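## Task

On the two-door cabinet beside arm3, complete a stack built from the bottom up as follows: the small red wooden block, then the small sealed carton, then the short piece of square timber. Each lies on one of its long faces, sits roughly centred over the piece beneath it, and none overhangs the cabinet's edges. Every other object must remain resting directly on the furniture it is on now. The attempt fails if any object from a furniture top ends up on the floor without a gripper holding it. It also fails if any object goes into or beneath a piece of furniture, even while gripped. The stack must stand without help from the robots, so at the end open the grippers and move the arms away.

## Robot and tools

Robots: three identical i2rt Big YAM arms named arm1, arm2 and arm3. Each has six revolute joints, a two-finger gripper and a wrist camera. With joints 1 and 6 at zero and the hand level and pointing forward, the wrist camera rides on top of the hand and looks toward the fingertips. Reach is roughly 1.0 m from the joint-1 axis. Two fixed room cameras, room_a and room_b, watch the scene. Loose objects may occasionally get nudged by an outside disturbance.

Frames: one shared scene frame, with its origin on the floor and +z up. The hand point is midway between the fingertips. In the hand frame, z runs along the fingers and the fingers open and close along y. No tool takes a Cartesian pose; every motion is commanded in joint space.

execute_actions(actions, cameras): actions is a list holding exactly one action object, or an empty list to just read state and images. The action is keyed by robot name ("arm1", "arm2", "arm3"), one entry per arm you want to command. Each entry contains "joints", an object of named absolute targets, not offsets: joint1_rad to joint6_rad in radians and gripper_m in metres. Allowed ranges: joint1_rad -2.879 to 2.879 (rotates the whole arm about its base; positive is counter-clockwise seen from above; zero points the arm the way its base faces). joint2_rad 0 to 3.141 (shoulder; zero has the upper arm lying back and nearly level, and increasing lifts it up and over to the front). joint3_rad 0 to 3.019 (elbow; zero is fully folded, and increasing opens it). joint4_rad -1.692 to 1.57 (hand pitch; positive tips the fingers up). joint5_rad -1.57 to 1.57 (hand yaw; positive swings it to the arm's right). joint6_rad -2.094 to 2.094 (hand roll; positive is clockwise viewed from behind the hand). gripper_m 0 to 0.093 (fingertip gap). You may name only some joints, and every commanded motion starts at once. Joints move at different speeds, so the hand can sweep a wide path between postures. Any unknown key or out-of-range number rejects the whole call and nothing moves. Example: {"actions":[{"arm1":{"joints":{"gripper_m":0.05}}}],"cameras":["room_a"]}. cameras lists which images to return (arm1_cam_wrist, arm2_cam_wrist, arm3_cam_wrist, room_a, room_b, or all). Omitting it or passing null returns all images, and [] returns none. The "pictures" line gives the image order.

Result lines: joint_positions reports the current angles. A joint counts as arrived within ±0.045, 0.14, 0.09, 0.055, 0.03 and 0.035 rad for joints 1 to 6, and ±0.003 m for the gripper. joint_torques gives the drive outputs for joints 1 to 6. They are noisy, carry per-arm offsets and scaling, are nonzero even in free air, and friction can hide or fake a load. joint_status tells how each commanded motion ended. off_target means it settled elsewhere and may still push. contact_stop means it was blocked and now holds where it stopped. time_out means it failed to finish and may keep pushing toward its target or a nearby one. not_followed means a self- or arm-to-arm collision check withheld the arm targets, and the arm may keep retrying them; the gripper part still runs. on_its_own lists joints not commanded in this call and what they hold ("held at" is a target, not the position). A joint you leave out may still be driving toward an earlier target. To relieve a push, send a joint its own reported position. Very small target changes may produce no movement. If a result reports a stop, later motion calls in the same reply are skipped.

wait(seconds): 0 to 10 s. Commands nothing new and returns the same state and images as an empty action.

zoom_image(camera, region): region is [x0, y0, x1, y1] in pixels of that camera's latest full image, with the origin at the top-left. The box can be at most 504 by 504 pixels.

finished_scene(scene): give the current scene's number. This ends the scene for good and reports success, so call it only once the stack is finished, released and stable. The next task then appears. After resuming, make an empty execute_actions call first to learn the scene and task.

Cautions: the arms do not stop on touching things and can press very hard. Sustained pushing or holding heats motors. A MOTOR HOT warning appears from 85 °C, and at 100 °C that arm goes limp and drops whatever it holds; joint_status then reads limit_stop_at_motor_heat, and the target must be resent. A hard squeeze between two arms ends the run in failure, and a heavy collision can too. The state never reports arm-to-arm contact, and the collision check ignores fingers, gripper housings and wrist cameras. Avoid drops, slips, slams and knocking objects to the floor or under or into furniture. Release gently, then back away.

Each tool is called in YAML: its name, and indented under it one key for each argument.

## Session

execute_actions:
  actions: []

Scene clock: 0.00 s.
Joint torques (N m, as the arm reports them, + toward a larger angle): no reading
arm1.joint_positions: joint1_rad=-0.452 joint2_rad=+0.490 joint3_rad=+1.620 joint4_rad=-1.339 joint5_rad=-0.190 joint6_rad=+0.044 gripper_m=+0.095
arm1.joint_status: not commanded
arm1.hand: x=+1.1847 y=+0.1103 z=+1.4878 quat_wxyz=(-0.475, +0.466, -0.617, -0.421) (m; scene frame)
arm2.joint_positions: joint1_rad=-0.072 joint2_rad=+0.303 joint3_rad=+1.596 joint4_rad=-1.477 joint5_rad=+0.265 joint6_rad=-0.463 gripper_m=+0.094
arm2.joint_status: not commanded
arm2.hand: x=+0.0721 y=-0.1014 z=+1.5239 quat_wxyz=(-0.600, +0.586, -0.500, -0.215) (m; scene frame)
arm3.joint_positions: joint1_rad=-0.189 joint2_rad=+0.306 joint3_rad=+1.678 joint4_rad=-1.455 joint5_rad=-0.141 joint6_rad=+0.420 gripper_m=+0.095
arm3.joint_status: not commanded
arm3.hand: x=-1.1779 y=+0.1245 z=+1.5118 quat_wxyz=(-0.528, -0.658, -0.328, +0.424) (m; scene frame)
pictures: arm1_cam_wrist, arm2_cam_wrist, arm3_cam_wrist, room_a, room_b
Images, in order (width x height): arm1_cam_wrist 616x616, arm2_cam_wrist 616x616, arm3_cam_wrist 616x616, room_a 504x504, room_b 504x504.

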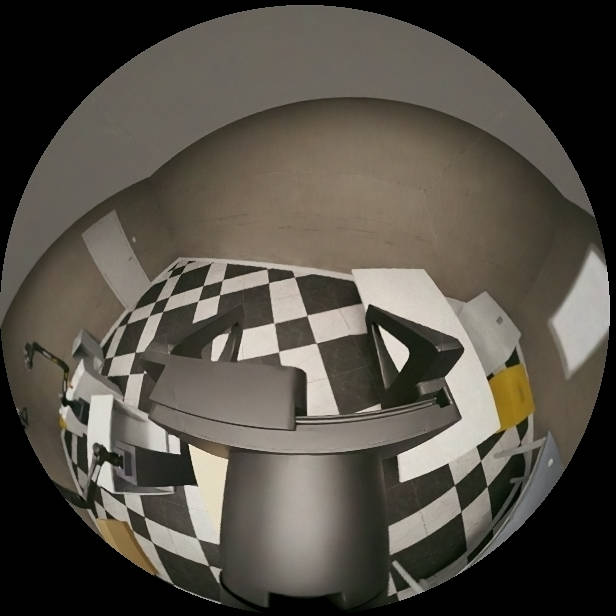

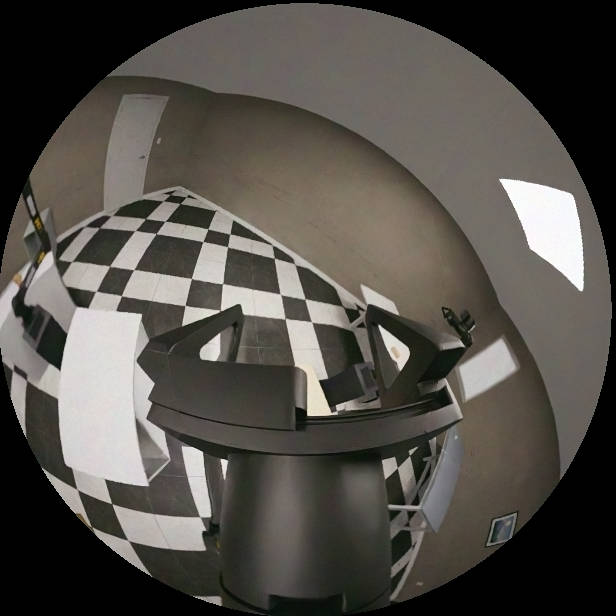

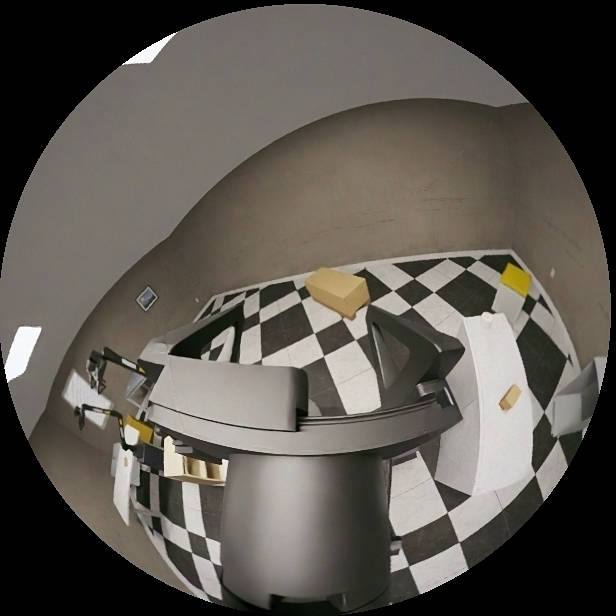

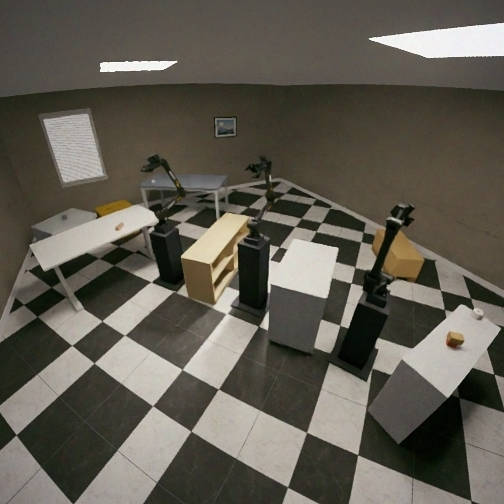

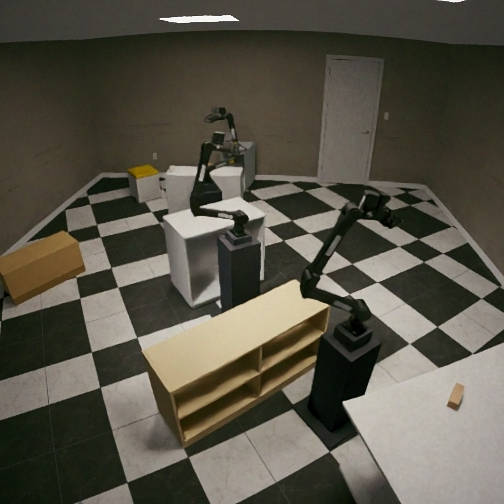

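execute_actions:
  actions:
    - {"arm1":{"joints":{"joint1_rad":-1.28,"joint2_rad":1.815,"joint3_rad":1.548,"joint4_rad":-1.27,"joint5_rad":0,"joint6_rad":0}},"arm2":{"joints":{"joint1_rad":-1.65,"joint2_rad":1.865,"joint3_rad":1.465,"joint4_rad":-1.115,"joint5_rad":0,"joint6_rad":0}},"arm3":{"joints":{"joint1_rad":-1.836,"joint2_rad":1.78,"joint3_rad":1.655,"joint4_rad":-1.41,"joint5_rad":0,"joint6_rad":0}}}

Scene clock: 6.20 s.
Joint torques (N m, as the arm reports them, + toward a larger angle): arm1=[ -0.59 -16.22  10.24   1.22   0.1    0.  ] | arm2=[ -0.42 -13.78   9.36   0.27   0.15   0.12] | arm3=[  0.34 -18.5   11.15   0.14   0.14  -0.03]
arm1.joint_positions: joint1_rad=-1.290 joint2_rad=+1.822 joint3_rad=+1.529 joint4_rad=-1.278 joint5_rad=+0.000 joint6_rad=+0.008 gripper_m=+0.095
arm1.joint_status: all done
arm1.hand: x=+1.6879 y=+0.1746 z=+0.9526 quat_wxyz=(-0.004, +0.166, -0.986, -0.004) (m; scene frame)
arm2.joint_positions: joint1_rad=-1.661 joint2_rad=+1.871 joint3_rad=+1.459 joint4_rad=-1.113 joint5_rad=-0.001 joint6_rad=-0.012 gripper_m=+0.094
arm2.joint_status: all done
arm2.hand: x=+0.5831 y=-0.1867 z=+0.9687 quat_wxyz=(-0.025, -0.049, -0.998, +0.007) (m; scene frame)
arm3.joint_positions: joint1_rad=-1.838 joint2_rad=+1.778 joint3_rad=+1.645 joint4_rad=-1.404 joint5_rad=+0.001 joint6_rad=+0.009 gripper_m=+0.095
arm3.joint_status: all done
arm3.hand: x=-1.7015 y=+0.3658 z=+1.0393 quat_wxyz=(+0.004, -0.975, +0.219, +0.016) (m; scene frame)
pictures: arm1_cam_wrist, arm2_cam_wrist, arm3_cam_wrist, room_a, room_b
Images, in order (width x height): arm1_cam_wrist 616x616, arm2_cam_wrist 616x616, arm3_cam_wrist 616x616, room_a 504x504, room_b 504x504.

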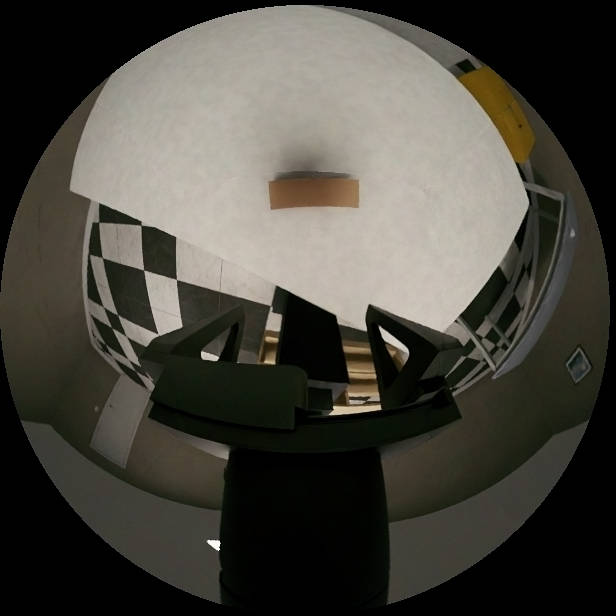

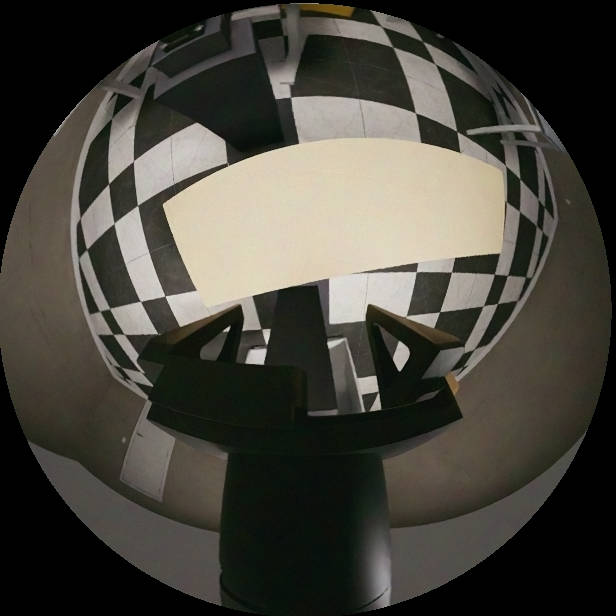

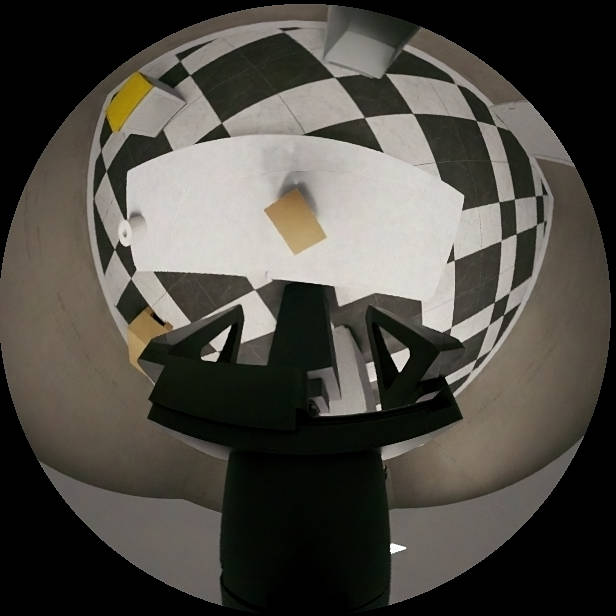

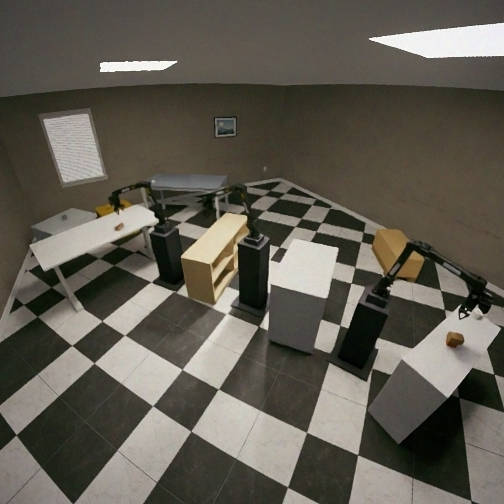

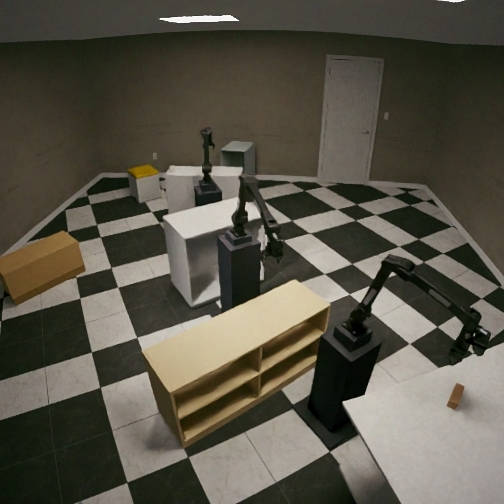

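zoom_image:
  camera: "arm1_cam_wrist"
  region: [250, 150, 380, 240]

zoom_image:
  camera: "arm3_cam_wrist"
  region: [245, 170, 345, 270]

zoom_image:
  camera: "room_a"
  region: [414, 295, 504, 375]

Region (250, 150, 380, 240) of arm1_cam_wrist's 616x616 image, scaled by 3.877, with more detail than that image has; it fills the top 349 rows of this view, and the rest is white.

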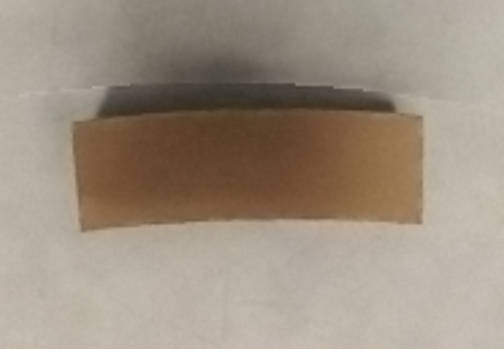

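Region (245, 170, 345, 270) of arm3_cam_wrist's 616x616 image, scaled by 5.040, with more detail than that image has.

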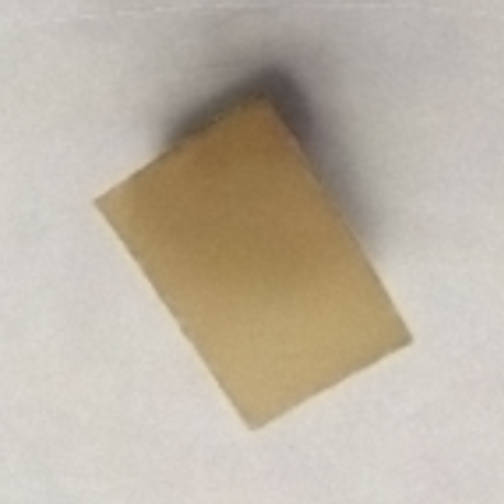

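Region (414, 295, 504, 375) of room_a's 504x504 image, scaled by 5.600, with more detail than that image has.

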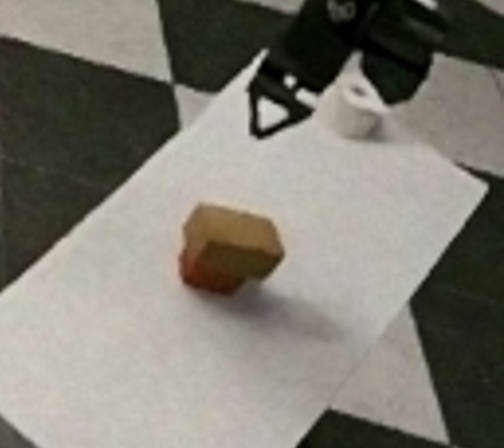

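execute_actions:
  actions:
    - {"arm1":{"joints":{"joint1_rad":-1.305,"joint2_rad":2.128,"joint3_rad":1.697,"joint4_rad":-1.092,"joint6_rad":1.535}},"arm2":{"joints":{"joint1_rad":-1.95,"joint6_rad":-1.13}},"arm3":{"joints":{"joint1_rad":-1.813,"joint2_rad":1.955,"joint3_rad":1.697,"joint4_rad":-1.272,"joint6_rad":-0.55}}}
  cameras: ["arm1_cam_wrist","arm3_cam_wrist"]

Scene clock: 12.83 s.
Joint torques (N m, as the arm reports them, + toward a larger angle): arm1=[ -2.15 -18.96   9.9    1.3    0.16   0.1 ] | arm2=[ -0.79 -13.9    9.33   0.23  -0.01  -0.11] | arm3=[ -0.33 -22.44  12.82   0.48   0.05  -0.03]
arm1.joint_positions: joint1_rad=-1.293 joint2_rad=+2.136 joint3_rad=+1.676 joint4_rad=-1.105 joint5_rad=+0.000 joint6_rad=+1.526 gripper_m=+0.095
arm1.joint_status: all done
arm1.hand: x=+1.7634 y=+0.2003 z=+0.8276 quat_wxyz=(-0.002, -0.559, -0.829, -0.008) (m; scene frame)
arm2.joint_positions: joint1_rad=-1.954 joint2_rad=+1.871 joint3_rad=+1.459 joint4_rad=-1.113 joint5_rad=+0.000 joint6_rad=-1.116 gripper_m=+0.094
arm2.joint_status: all done
arm2.hand: x=+0.5416 y=-0.3448 z=+0.9705 quat_wxyz=(-0.016, +0.349, -0.937, +0.022) (m; scene frame)
arm3.joint_positions: joint1_rad=-1.815 joint2_rad=+1.972 joint3_rad=+1.664 joint4_rad=-1.282 joint5_rad=+0.001 joint6_rad=-0.542 gripper_m=+0.095
arm3.joint_status: all done
arm3.hand: x=-1.7420 y=+0.3697 z=+0.9395 quat_wxyz=(-0.004, -0.998, -0.065, -0.009) (m; scene frame)
pictures: arm1_cam_wrist, arm3_cam_wrist
Images, in order (width x height): arm1_cam_wrist 616x616, arm3_cam_wrist 616x616.

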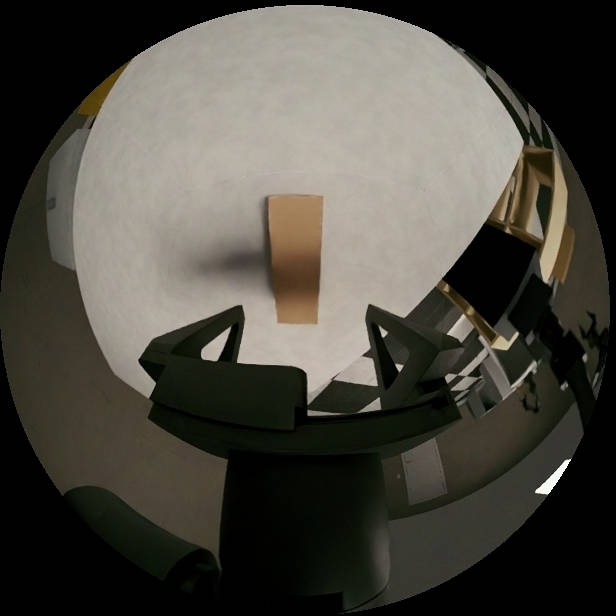

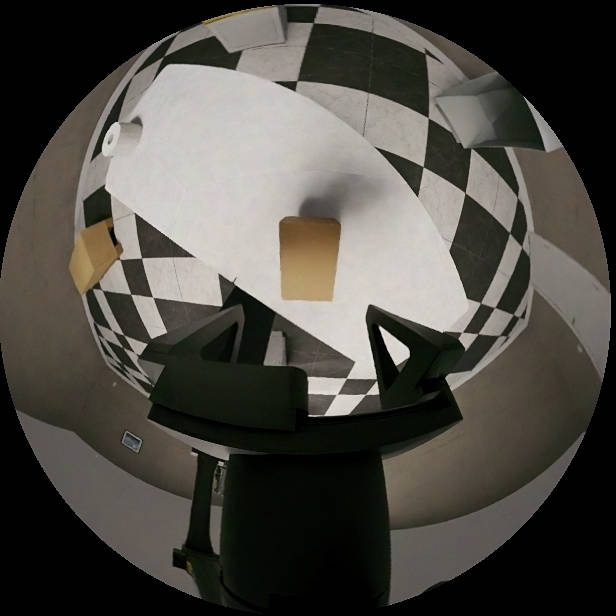

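zoom_image:
  camera: "arm3_cam_wrist"
  region: [235, 195, 380, 320]

Region (235, 195, 380, 320) of arm3_cam_wrist's 616x616 image, scaled by 3.476, with more detail than that image has; it fills the top 434 rows of this view, and the rest is white.

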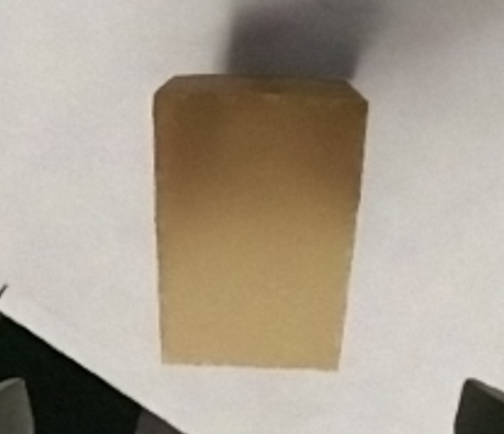

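execute_actions:
  actions:
    - {"arm1":{"joints":{"joint1_rad":-1.326,"joint2_rad":2.255,"joint4_rad":-0.968}},"arm3":{"joints":{"joint2_rad":1.8,"joint4_rad":-1.4,"joint6_rad":-1.0}}}
  cameras: ["arm1_cam_wrist"]

Scene clock: 16.47 s.
Joint torques (N m, as the arm reports them, + toward a larger angle): arm1=[ -2.16 -19.58   9.28   1.44   0.2    0.15] | arm2=[ -1.   -13.89   9.33   0.22  -0.01  -0.11] | arm3=[ -0.06 -16.91  13.29   0.08   0.04  -0.02]
arm1.joint_positions: joint1_rad=-1.321 joint2_rad=+2.268 joint3_rad=+1.676 joint4_rad=-0.984 joint5_rad=+0.000 joint6_rad=+1.526 gripper_m=+0.095
arm1.joint_status: all done
arm1.hand: x=+1.7764 y=+0.1861 z=+0.7473 quat_wxyz=(+0.001, -0.572, -0.821, -0.004) (m; scene frame)
arm2.joint_positions: joint1_rad=-1.954 joint2_rad=+1.871 joint3_rad=+1.459 joint4_rad=-1.113 joint5_rad=+0.000 joint6_rad=-1.116 gripper_m=+0.094
arm2.joint_status: not commanded
arm2.hand: x=+0.5416 y=-0.3448 z=+0.9705 quat_wxyz=(-0.016, +0.349, -0.937, +0.022) (m; scene frame)
arm3.joint_positions: joint1_rad=-1.815 joint2_rad=+1.781 joint3_rad=+1.664 joint4_rad=-1.392 joint5_rad=+0.001 joint6_rad=-0.991 gripper_m=+0.095
arm3.joint_status: all done
arm3.hand: x=-1.7148 y=+0.3578 z=+1.0448 quat_wxyz=(+0.020, -0.958, -0.286, +0.023) (m; scene frame)
pictures: arm1_cam_wrist
Images, in order (width x height): arm1_cam_wrist 616x616.

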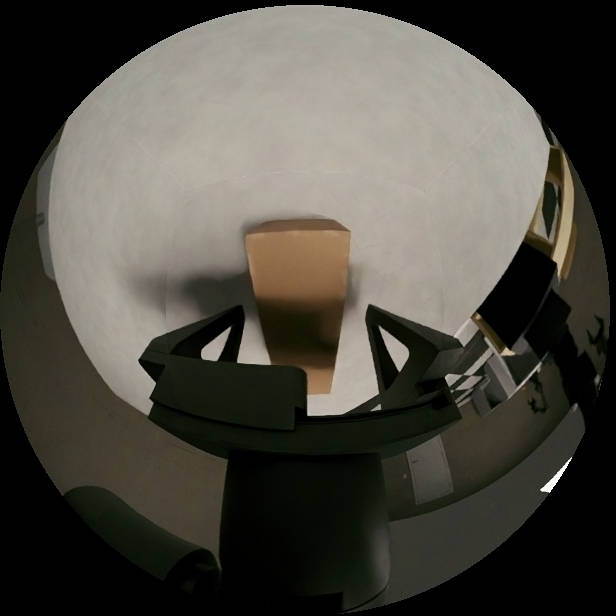

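execute_actions:
  actions:
    - {"arm1":{"joints":{"gripper_m":0.03}}}
  cameras: []

execute_actions:
  actions:
    - {"arm1":{"joints":{"joint1_rad":1.355,"joint2_rad":2.17,"joint4_rad":-1.07}},"arm3":{"joints":{"joint1_rad":0.85,"joint6_rad":-1.595}}}
  cameras: ["arm1_cam_wrist","arm3_cam_wrist","room_b"]

Scene clock: 18.73 s.
Joint torques (N m, as the arm reports them, + toward a larger angle): arm1=[ -1.68 -19.48   9.22   1.25   0.22   0.09] | arm2=[ -0.98 -13.84   9.33   0.22  -0.01  -0.11] | arm3=[ -0.29 -16.93  13.31   0.04   0.05  -0.03]
arm1.joint_positions: joint1_rad=-1.321 joint2_rad=+2.268 joint3_rad=+1.676 joint4_rad=-0.983 joint5_rad=+0.000 joint6_rad=+1.528 gripper_m=+0.046
arm1.joint_status: gripper_m off_target (ended at +0.046, target +0.030)
arm1.hand: x=+1.7767 y=+0.1863 z=+0.7473 quat_wxyz=(+0.001, -0.572, -0.820, -0.004) (m; scene frame)
arm2.joint_positions: joint1_rad=-1.954 joint2_rad=+1.871 joint3_rad=+1.459 joint4_rad=-1.113 joint5_rad=+0.000 joint6_rad=-1.116 gripper_m=+0.094
arm2.joint_status: not commanded
arm2.hand: x=+0.5416 y=-0.3448 z=+0.9705 quat_wxyz=(-0.016, +0.349, -0.937, +0.022) (m; scene frame)
arm3.joint_positions: joint1_rad=-1.815 joint2_rad=+1.781 joint3_rad=+1.664 joint4_rad=-1.392 joint5_rad=+0.001 joint6_rad=-0.992 gripper_m=+0.095
arm3.joint_status: not commanded
arm3.hand: x=-1.7148 y=+0.3578 z=+1.0448 quat_wxyz=(+0.020, -0.958, -0.286, +0.023) (m; scene frame)
pictures: none
No camera images: the call's "cameras" was empty. Leave "cameras" out to get every camera's image.

Scene clock: 21.33 s.
Joint torques (N m, as the arm reports them, + toward a larger angle): arm1=[ -2.24 -18.73   9.49  -0.01   0.28   0.12] | arm2=[ -1.04 -13.87   9.33   0.22  -0.01  -0.11] | arm3=[ -0.46 -18.89  13.19  -0.01   0.1   -0.04]
arm1.joint_positions: joint1_rad=+1.362 joint2_rad=+2.174 joint3_rad=+1.678 joint4_rad=-1.055 joint5_rad=-0.002 joint6_rad=+1.528 gripper_m=+0.046
arm1.joint_status: all done
arm1.hand: x=+0.5466 y=+0.0869 z=+0.7958 quat_wxyz=(+0.002, +0.669, -0.743, -0.008) (m; scene frame)
arm2.joint_positions: joint1_rad=-1.954 joint2_rad=+1.871 joint3_rad=+1.459 joint4_rad=-1.113 joint5_rad=+0.000 joint6_rad=-1.116 gripper_m=+0.094
arm2.joint_status: not commanded
arm2.hand: x=+0.5416 y=-0.3448 z=+0.9705 quat_wxyz=(-0.016, +0.349, -0.937, +0.022) (m; scene frame)
arm3.joint_positions: joint1_rad=+0.855 joint2_rad=+1.798 joint3_rad=+1.664 joint4_rad=-1.392 joint5_rad=-0.001 joint6_rad=-1.587 gripper_m=+0.095
arm3.joint_status: all done
arm3.hand: x=-0.8429 y=-0.3020 z=+1.0354 quat_wxyz=(-0.008, +0.345, -0.938, +0.021) (m; scene frame)
pictures: arm1_cam_wrist, arm3_cam_wrist, room_b
Images, in order (width x height): arm1_cam_wrist 616x616, arm3_cam_wrist 616x616, room_b 504x504.

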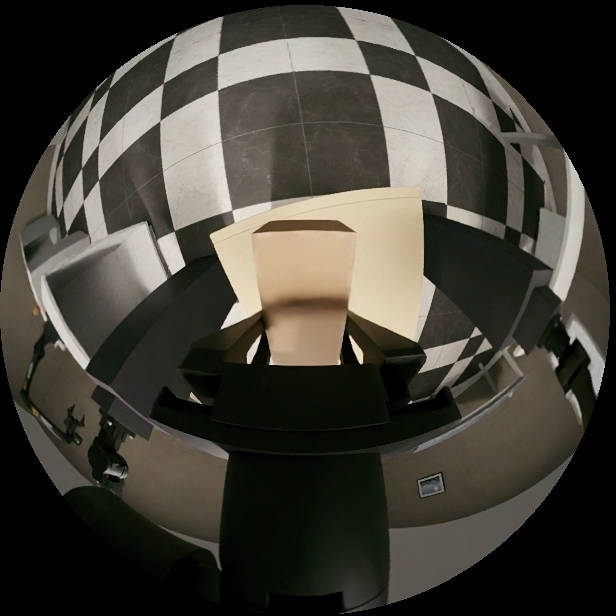

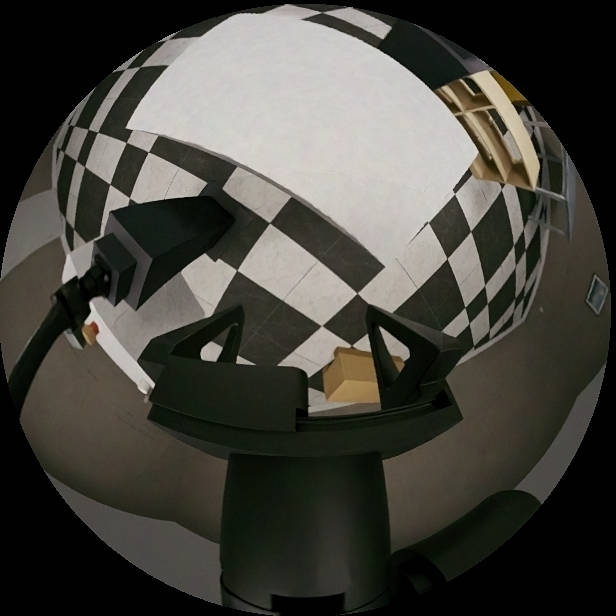

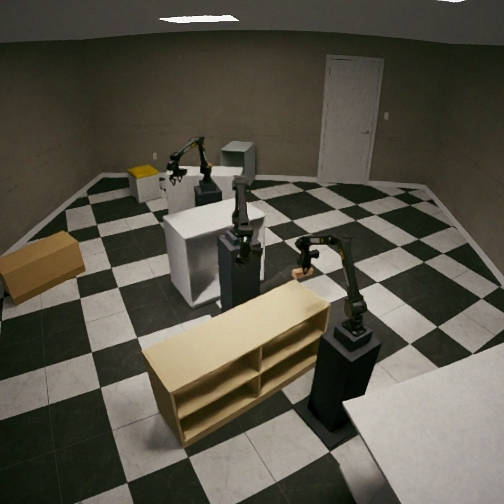

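execute_actions:
  actions: []

Scene clock: 23.13 s.
Joint torques (N m, as the arm reports them, + toward a larger angle): arm1=[ -1.92 -18.26   9.45  -0.12   0.25   0.08] | arm2=[ -0.99 -13.86   9.33   0.22  -0.01  -0.11] | arm3=[ -0.68 -18.59  13.2    0.04   0.08  -0.03]
arm1.joint_positions: joint1_rad=+1.362 joint2_rad=+2.174 joint3_rad=+1.678 joint4_rad=-1.055 joint5_rad=-0.002 joint6_rad=+1.528 gripper_m=+0.046
arm1.joint_status: all done
arm1.hand: x=+0.5466 y=+0.0869 z=+0.7958 quat_wxyz=(+0.002, +0.669, -0.743, -0.008) (m; scene frame)
arm2.joint_positions: joint1_rad=-1.954 joint2_rad=+1.871 joint3_rad=+1.459 joint4_rad=-1.113 joint5_rad=+0.000 joint6_rad=-1.116 gripper_m=+0.094
arm2.joint_status: not commanded
arm2.hand: x=+0.5416 y=-0.3448 z=+0.9705 quat_wxyz=(-0.016, +0.349, -0.937, +0.022) (m; scene frame)
arm3.joint_positions: joint1_rad=+0.855 joint2_rad=+1.798 joint3_rad=+1.664 joint4_rad=-1.392 joint5_rad=-0.001 joint6_rad=-1.587 gripper_m=+0.095
arm3.joint_status: all done
arm3.hand: x=-0.8429 y=-0.3020 z=+1.0354 quat_wxyz=(-0.008, +0.345, -0.938, +0.021) (m; scene frame)
pictures: arm1_cam_wrist, arm2_cam_wrist, arm3_cam_wrist, room_a, room_b
Images, in order (width x height): arm1_cam_wrist 616x616, arm2_cam_wrist 616x616, arm3_cam_wrist 616x616, room_a 504x504, room_b 504x504.

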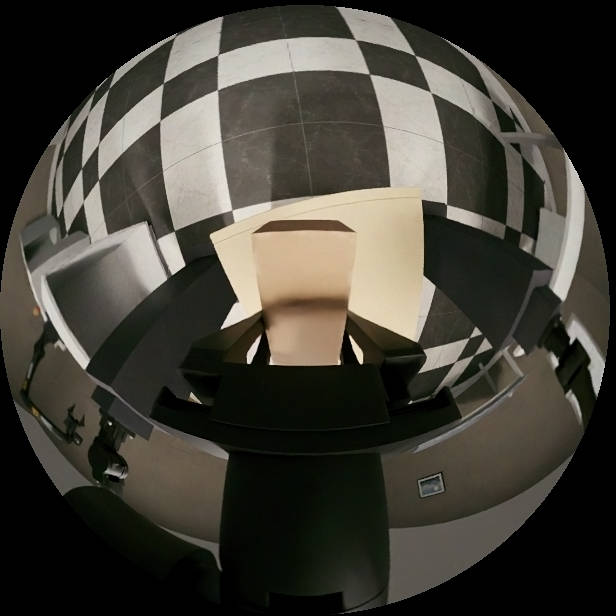

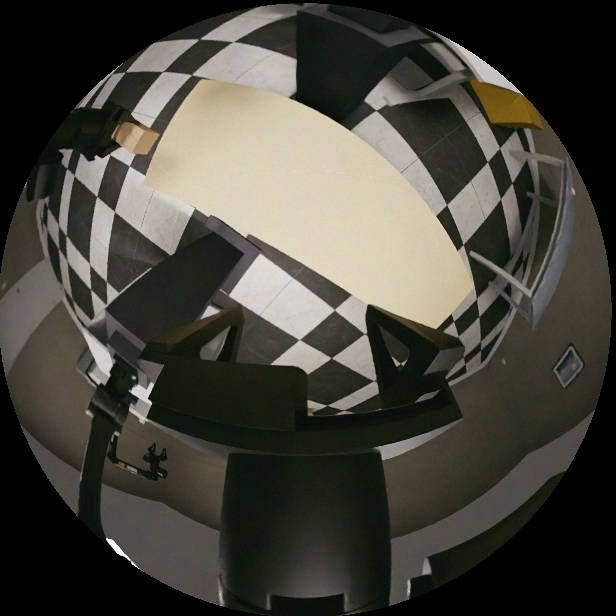

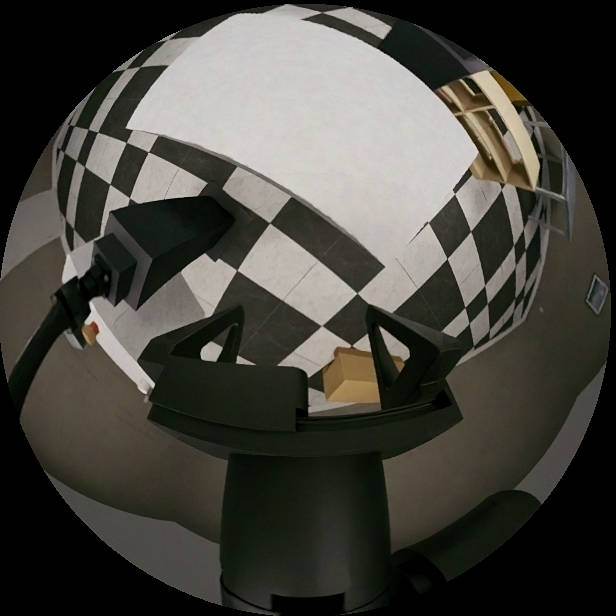

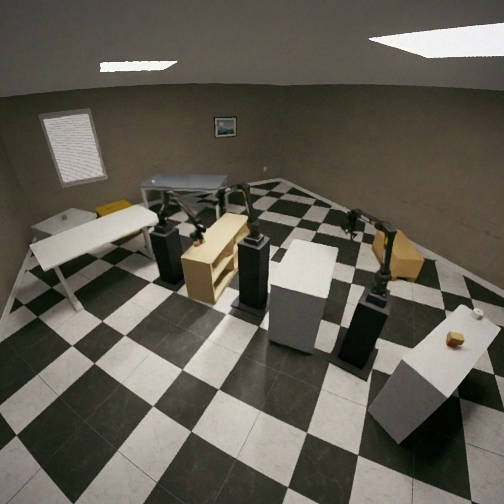

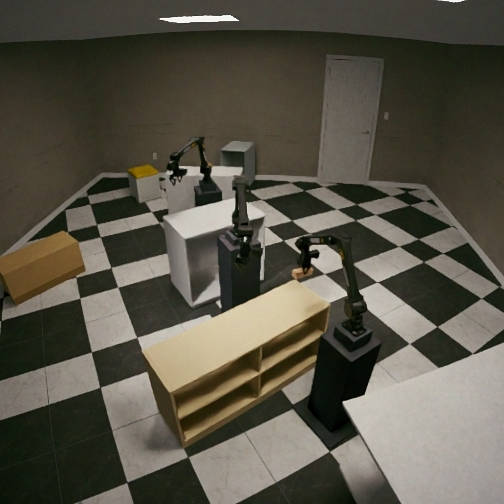

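execute_actions:
  actions:
    - {"arm1": {"joints": {"joint1_rad": 1.51, "joint2_rad": 2.385, "joint4_rad": -0.825}}}
  cameras: ["arm1_cam_wrist", "room_b"]

Scene clock: 26.17 s.
Joint torques (N m, as the arm reports them, + toward a larger angle): arm1=[ -2.08 -20.76   8.43   1.19   0.23   0.14] | arm2=[ -1.01 -13.89   9.34   0.22  -0.01  -0.11] | arm3=[ -0.48 -18.56  13.21   0.01   0.11  -0.02]
arm1.joint_positions: joint1_rad=+1.514 joint2_rad=+2.404 joint3_rad=+1.676 joint4_rad=-0.840 joint5_rad=-0.001 joint6_rad=+1.528 gripper_m=+0.046
arm1.joint_status: all done
arm1.hand: x=+0.5406 y=-0.0072 z=+0.6536 quat_wxyz=(-0.004, +0.723, -0.691, -0.001) (m; scene frame)
arm2.joint_positions: joint1_rad=-1.954 joint2_rad=+1.871 joint3_rad=+1.459 joint4_rad=-1.113 joint5_rad=+0.000 joint6_rad=-1.116 gripper_m=+0.094
arm2.joint_status: not commanded
arm2.hand: x=+0.5416 y=-0.3448 z=+0.9705 quat_wxyz=(-0.016, +0.349, -0.937, +0.022) (m; scene frame)
arm3.joint_positions: joint1_rad=+0.855 joint2_rad=+1.798 joint3_rad=+1.664 joint4_rad=-1.392 joint5_rad=-0.001 joint6_rad=-1.587 gripper_m=+0.095
arm3.joint_status: not commanded
arm3.hand: x=-0.8429 y=-0.3020 z=+1.0354 quat_wxyz=(-0.008, +0.345, -0.938, +0.021) (m; scene frame)
pictures: arm1_cam_wrist, room_b
Images, in order (width x height): arm1_cam_wrist 616x616, room_b 504x504.

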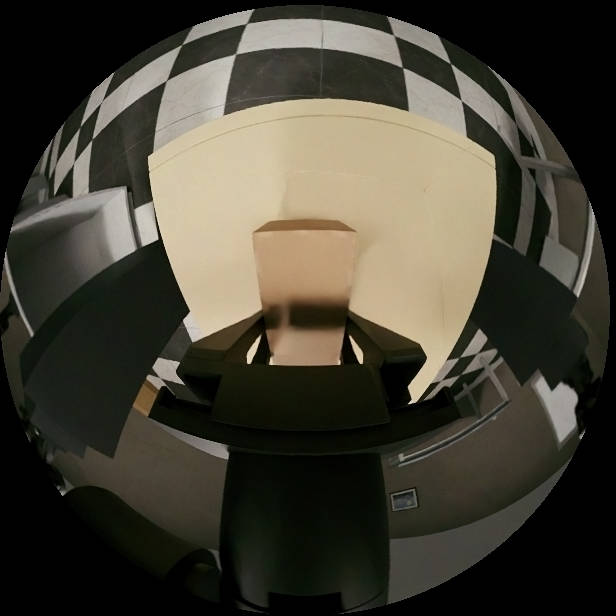

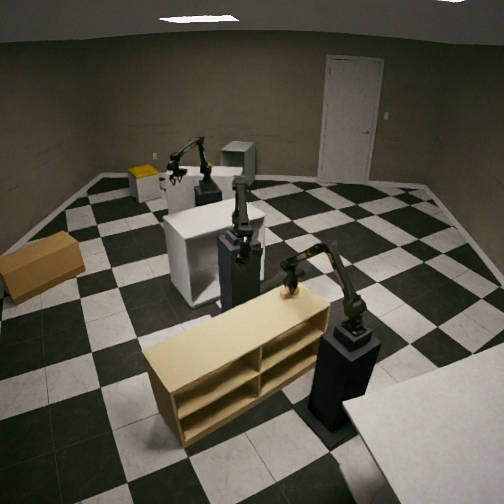

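execute_actions:
  actions:
    - {"arm1": {"joints": {"joint2_rad": 2.44, "joint4_rad": -0.81}}, "arm2": {"joints": {"joint6_rad": -1.40}}}
  cameras: ["arm1_cam_wrist"]

Scene clock: 28.07 s.
Joint torques (N m, as the arm reports them, + toward a larger angle): arm1=[ -2.17 -18.45   8.24   1.28   0.27   0.09] | arm2=[ -1.01 -13.86   9.32   0.2   -0.02  -0.12] | arm3=[ -0.54 -18.66  13.19   0.02   0.08  -0.05]
arm1.joint_positions: joint1_rad=+1.514 joint2_rad=+2.432 joint3_rad=+1.677 joint4_rad=-0.822 joint5_rad=-0.002 joint6_rad=+1.529 gripper_m=+0.046
arm1.joint_status: all done
arm1.hand: x=+0.5442 y=-0.0073 z=+0.6368 quat_wxyz=(-0.007, +0.723, -0.691, +0.002) (m; scene frame)
arm2.joint_positions: joint1_rad=-1.954 joint2_rad=+1.871 joint3_rad=+1.459 joint4_rad=-1.113 joint5_rad=+0.000 joint6_rad=-1.385 gripper_m=+0.094
arm2.joint_status: all done
arm2.hand: x=+0.5416 y=-0.3448 z=+0.9705 quat_wxyz=(-0.013, +0.472, -0.881, +0.024) (m; scene frame)
arm3.joint_positions: joint1_rad=+0.855 joint2_rad=+1.798 joint3_rad=+1.664 joint4_rad=-1.392 joint5_rad=-0.001 joint6_rad=-1.587 gripper_m=+0.095
arm3.joint_status: not commanded
arm3.hand: x=-0.8429 y=-0.3020 z=+1.0354 quat_wxyz=(-0.008, +0.345, -0.938, +0.021) (m; scene frame)
pictures: arm1_cam_wrist
Images, in order (width x height): arm1_cam_wrist 616x616.

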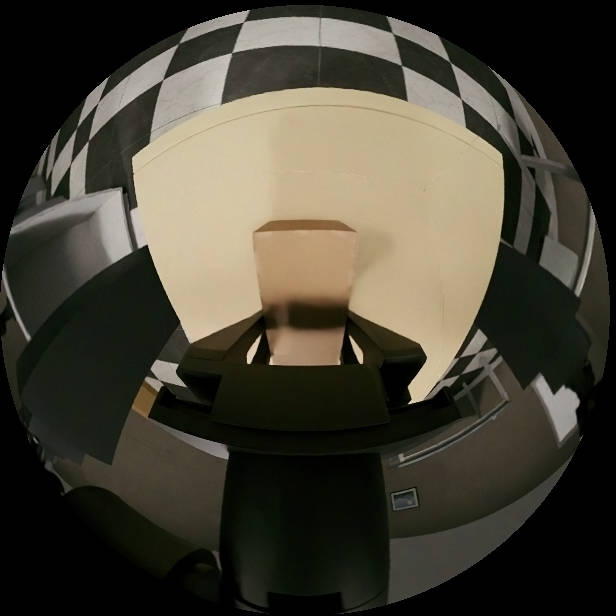

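execute_actions:
  actions:
    - {"arm1": {"joints": {"gripper_m": 0.093, "joint2_rad": 2.432}}}
  cameras: ["arm1_cam_wrist"]

Scene clock: 29.23 s.
Joint torques (N m, as the arm reports them, + toward a larger angle): arm1=[ -1.71 -18.97   8.21   1.21   0.3    0.07] | arm2=[ -0.98 -13.85   9.32   0.2   -0.01  -0.11] | arm3=[ -0.51 -18.76  13.21  -0.01   0.08  -0.04]
arm1.joint_positions: joint1_rad=+1.514 joint2_rad=+2.432 joint3_rad=+1.677 joint4_rad=-0.822 joint5_rad=-0.002 joint6_rad=+1.529 gripper_m=+0.093
arm1.joint_status: all done
arm1.hand: x=+0.5442 y=-0.0073 z=+0.6368 quat_wxyz=(-0.007, +0.723, -0.691, +0.002) (m; scene frame)
arm2.joint_positions: joint1_rad=-1.954 joint2_rad=+1.871 joint3_rad=+1.459 joint4_rad=-1.113 joint5_rad=+0.000 joint6_rad=-1.386 gripper_m=+0.094
arm2.joint_status: not commanded
arm2.hand: x=+0.5416 y=-0.3448 z=+0.9705 quat_wxyz=(-0.013, +0.472, -0.881, +0.024) (m; scene frame)
arm3.joint_positions: joint1_rad=+0.855 joint2_rad=+1.798 joint3_rad=+1.664 joint4_rad=-1.392 joint5_rad=-0.001 joint6_rad=-1.587 gripper_m=+0.095
arm3.joint_status: not commanded
arm3.hand: x=-0.8429 y=-0.3020 z=+1.0354 quat_wxyz=(-0.008, +0.345, -0.938, +0.021) (m; scene frame)
pictures: arm1_cam_wrist
Images, in order (width x height): arm1_cam_wrist 616x616.

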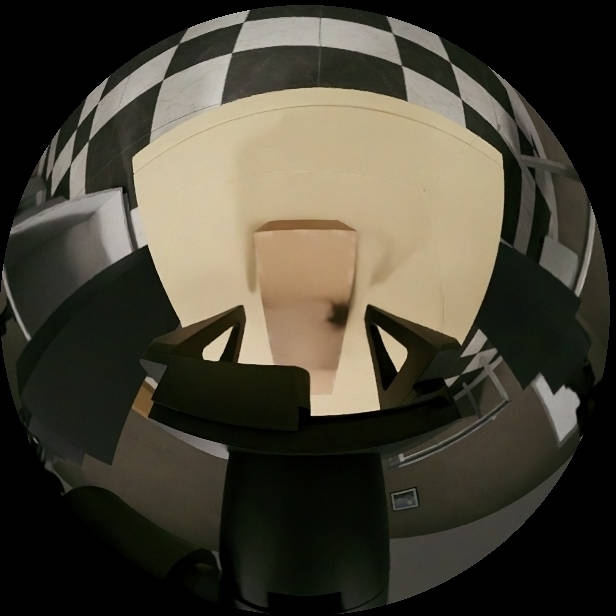

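execute_actions:
  actions:
    - {"arm1": {"joints": {"joint1_rad": 0.7, "joint2_rad": 1.8, "joint4_rad": -1.2}}, "arm2": {"joints": {"joint1_rad": -1.322, "joint2_rad": 2.25, "joint3_rad": 1.343, "joint4_rad": -0.615}}}
  cameras: ["arm2_cam_wrist", "room_b"]

Scene clock: 33.10 s.
Joint torques (N m, as the arm reports them, + toward a larger angle): arm1=[ -1.07 -15.58  10.14   0.49   0.14   0.06] | arm2=[ -2.16 -16.31   6.34   0.63  -0.01  -0.1 ] | arm3=[ -0.7  -18.34  13.16   0.     0.09  -0.04]
arm1.joint_positions: joint1_rad=+0.695 joint2_rad=+1.802 joint3_rad=+1.688 joint4_rad=-1.183 joint5_rad=+0.002 joint6_rad=+1.529 gripper_m=+0.093
arm1.joint_status: all done
arm1.hand: x=+0.7465 y=+0.4433 z=+1.0276 quat_wxyz=(+0.042, +0.385, -0.913, -0.131) (m; scene frame)
arm2.joint_positions: joint1_rad=-1.315 joint2_rad=+2.276 joint3_rad=+1.335 joint4_rad=-0.625 joint5_rad=+0.000 joint6_rad=-1.387 gripper_m=+0.094
arm2.joint_status: all done
arm2.hand: x=+0.5576 y=-0.0012 z=+0.7129 quat_wxyz=(+0.001, +0.725, -0.688, +0.007) (m; scene frame)
arm3.joint_positions: joint1_rad=+0.855 joint2_rad=+1.798 joint3_rad=+1.664 joint4_rad=-1.392 joint5_rad=-0.001 joint6_rad=-1.587 gripper_m=+0.095
arm3.joint_status: not commanded
arm3.hand: x=-0.8429 y=-0.3020 z=+1.0354 quat_wxyz=(-0.008, +0.345, -0.938, +0.021) (m; scene frame)
pictures: arm2_cam_wrist, room_b
Images, in order (width x height): arm2_cam_wrist 616x616, room_b 504x504.

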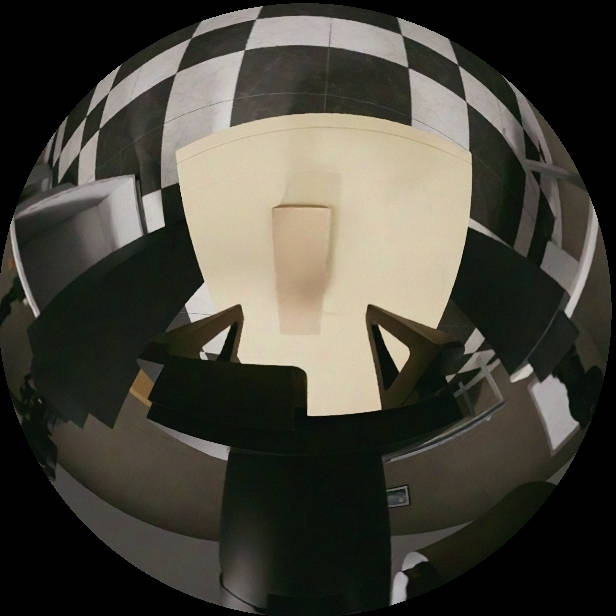

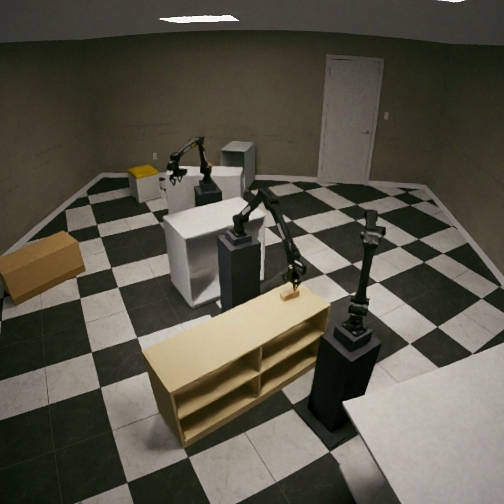

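execute_actions:
  actions:
    - {"arm2": {"joints": {"joint1_rad": -1.30, "joint2_rad": 2.415, "joint3_rad": 1.395, "joint4_rad": -0.505}}}
  cameras: ["arm2_cam_wrist"]

Scene clock: 35.80 s.
Joint torques (N m, as the arm reports them, + toward a larger angle): arm1=[ -1.02 -16.06  10.24   0.42   0.13   0.11] | arm2=[ -0.16 -16.22   6.5    0.58   0.03  -0.1 ] | arm3=[ -0.6  -18.48  13.23   0.01   0.09  -0.05]
arm1.joint_positions: joint1_rad=+0.695 joint2_rad=+1.802 joint3_rad=+1.688 joint4_rad=-1.183 joint5_rad=+0.002 joint6_rad=+1.529 gripper_m=+0.093
arm1.joint_status: not commanded
arm1.hand: x=+0.7465 y=+0.4433 z=+1.0276 quat_wxyz=(+0.042, +0.385, -0.913, -0.131) (m; scene frame)
arm2.joint_positions: joint1_rad=-1.313 joint2_rad=+2.430 joint3_rad=+1.376 joint4_rad=-0.512 joint5_rad=+0.000 joint6_rad=-1.387 gripper_m=+0.094
arm2.joint_status: all done
arm2.hand: x=+0.5552 y=-0.0014 z=+0.6409 quat_wxyz=(+0.001, +0.726, -0.687, +0.007) (m; scene frame)
arm3.joint_positions: joint1_rad=+0.855 joint2_rad=+1.798 joint3_rad=+1.664 joint4_rad=-1.392 joint5_rad=-0.001 joint6_rad=-1.587 gripper_m=+0.095
arm3.joint_status: not commanded
arm3.hand: x=-0.8429 y=-0.3020 z=+1.0354 quat_wxyz=(-0.008, +0.345, -0.938, +0.021) (m; scene frame)
pictures: arm2_cam_wrist
Images, in order (width x height): arm2_cam_wrist 616x616.

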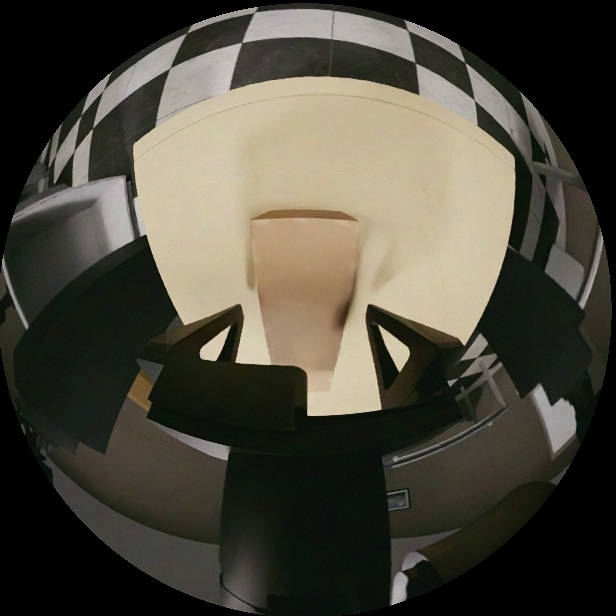

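execute_actions:
  actions:
    - {"arm2": {"joints": {"gripper_m": 0.03}}}
  cameras: ["arm2_cam_wrist"]

Scene clock: 36.70 s.
Joint torques (N m, as the arm reports them, + toward a larger angle): arm1=[ -1.47 -15.94  10.08   0.43   0.18   0.06] | arm2=[ -0.18 -16.25   6.36   0.45   0.03  -0.1 ] | arm3=[ -0.48 -18.57  13.18  -0.01   0.09  -0.04]
arm1.joint_positions: joint1_rad=+0.695 joint2_rad=+1.802 joint3_rad=+1.688 joint4_rad=-1.183 joint5_rad=+0.002 joint6_rad=+1.529 gripper_m=+0.093
arm1.joint_status: not commanded
arm1.hand: x=+0.7465 y=+0.4433 z=+1.0276 quat_wxyz=(+0.042, +0.385, -0.913, -0.131) (m; scene frame)
arm2.joint_positions: joint1_rad=-1.313 joint2_rad=+2.430 joint3_rad=+1.376 joint4_rad=-0.512 joint5_rad=+0.000 joint6_rad=-1.388 gripper_m=+0.045
arm2.joint_status: gripper_m off_target (ended at +0.045, target +0.030)
arm2.hand: x=+0.5552 y=-0.0014 z=+0.6409 quat_wxyz=(+0.001, +0.726, -0.687, +0.007) (m; scene frame)
arm3.joint_positions: joint1_rad=+0.855 joint2_rad=+1.798 joint3_rad=+1.664 joint4_rad=-1.392 joint5_rad=-0.001 joint6_rad=-1.587 gripper_m=+0.095
arm3.joint_status: not commanded
arm3.hand: x=-0.8429 y=-0.3020 z=+1.0354 quat_wxyz=(-0.008, +0.345, -0.938, +0.021) (m; scene frame)
pictures: arm2_cam_wrist
Images, in order (width x height): arm2_cam_wrist 616x616.

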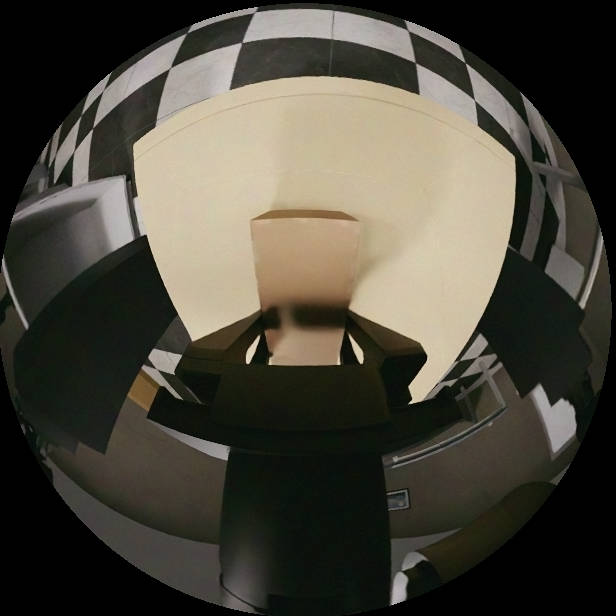

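execute_actions:
  actions:
    - {"arm1": {"joints": {"joint1_rad": 0.0, "joint2_rad": 1.4}}, "arm2": {"joints": {"joint1_rad": 1.391, "joint2_rad": 2.19, "joint3_rad": 1.675, "joint4_rad": -1.03, "joint6_rad": -1.58}}}
  cameras: ["arm2_cam_wrist", "room_a"]

Scene clock: 40.37 s.
Joint torques (N m, as the arm reports them, + toward a larger angle): arm1=[ -1.66 -11.07  10.95   1.18   0.06   0.03] | arm2=[ -1.84 -18.16   7.98  -0.12   0.05  -0.11] | arm3=[ -0.55 -18.53  13.23   0.02   0.08  -0.05]
arm1.joint_positions: joint1_rad=+0.008 joint2_rad=+1.405 joint3_rad=+1.681 joint4_rad=-1.184 joint5_rad=+0.002 joint6_rad=+1.529 gripper_m=+0.093
arm1.joint_status: all done
arm1.hand: x=+1.1338 y=+0.5331 z=+1.2530 quat_wxyz=(+0.000, +0.052, -0.943, -0.329) (m; scene frame)
arm2.joint_positions: joint1_rad=+1.400 joint2_rad=+2.211 joint3_rad=+1.676 joint4_rad=-1.022 joint5_rad=-0.002 joint6_rad=-1.566 gripper_m=+0.045
arm2.joint_status: all done
arm2.hand: x=-0.5962 y=-0.0067 z=+0.8419 quat_wxyz=(+0.001, +0.772, +0.635, -0.008) (m; scene frame)
arm3.joint_positions: joint1_rad=+0.855 joint2_rad=+1.798 joint3_rad=+1.664 joint4_rad=-1.392 joint5_rad=-0.001 joint6_rad=-1.587 gripper_m=+0.095
arm3.joint_status: not commanded
arm3.hand: x=-0.8429 y=-0.3020 z=+1.0354 quat_wxyz=(-0.008, +0.345, -0.938, +0.021) (m; scene frame)
pictures: arm2_cam_wrist, room_a
Images, in order (width x height): arm2_cam_wrist 616x616, room_a 504x504.

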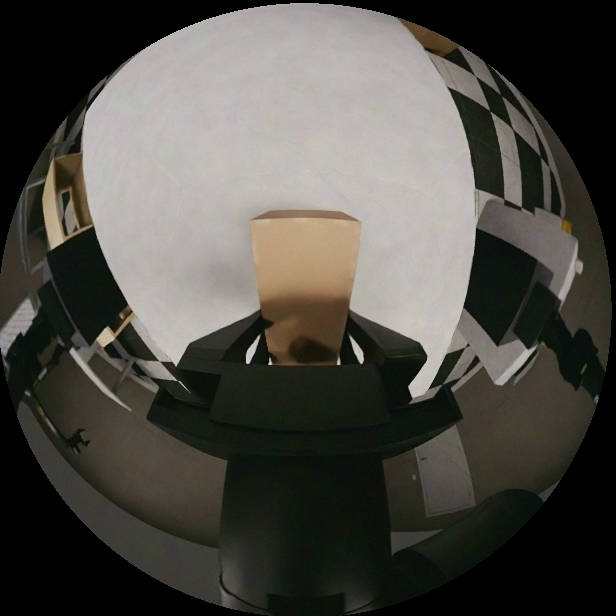

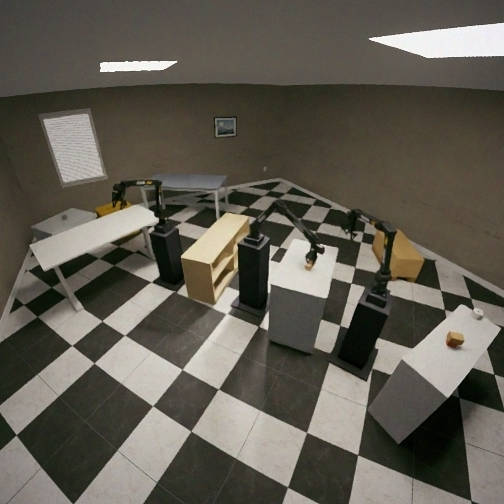

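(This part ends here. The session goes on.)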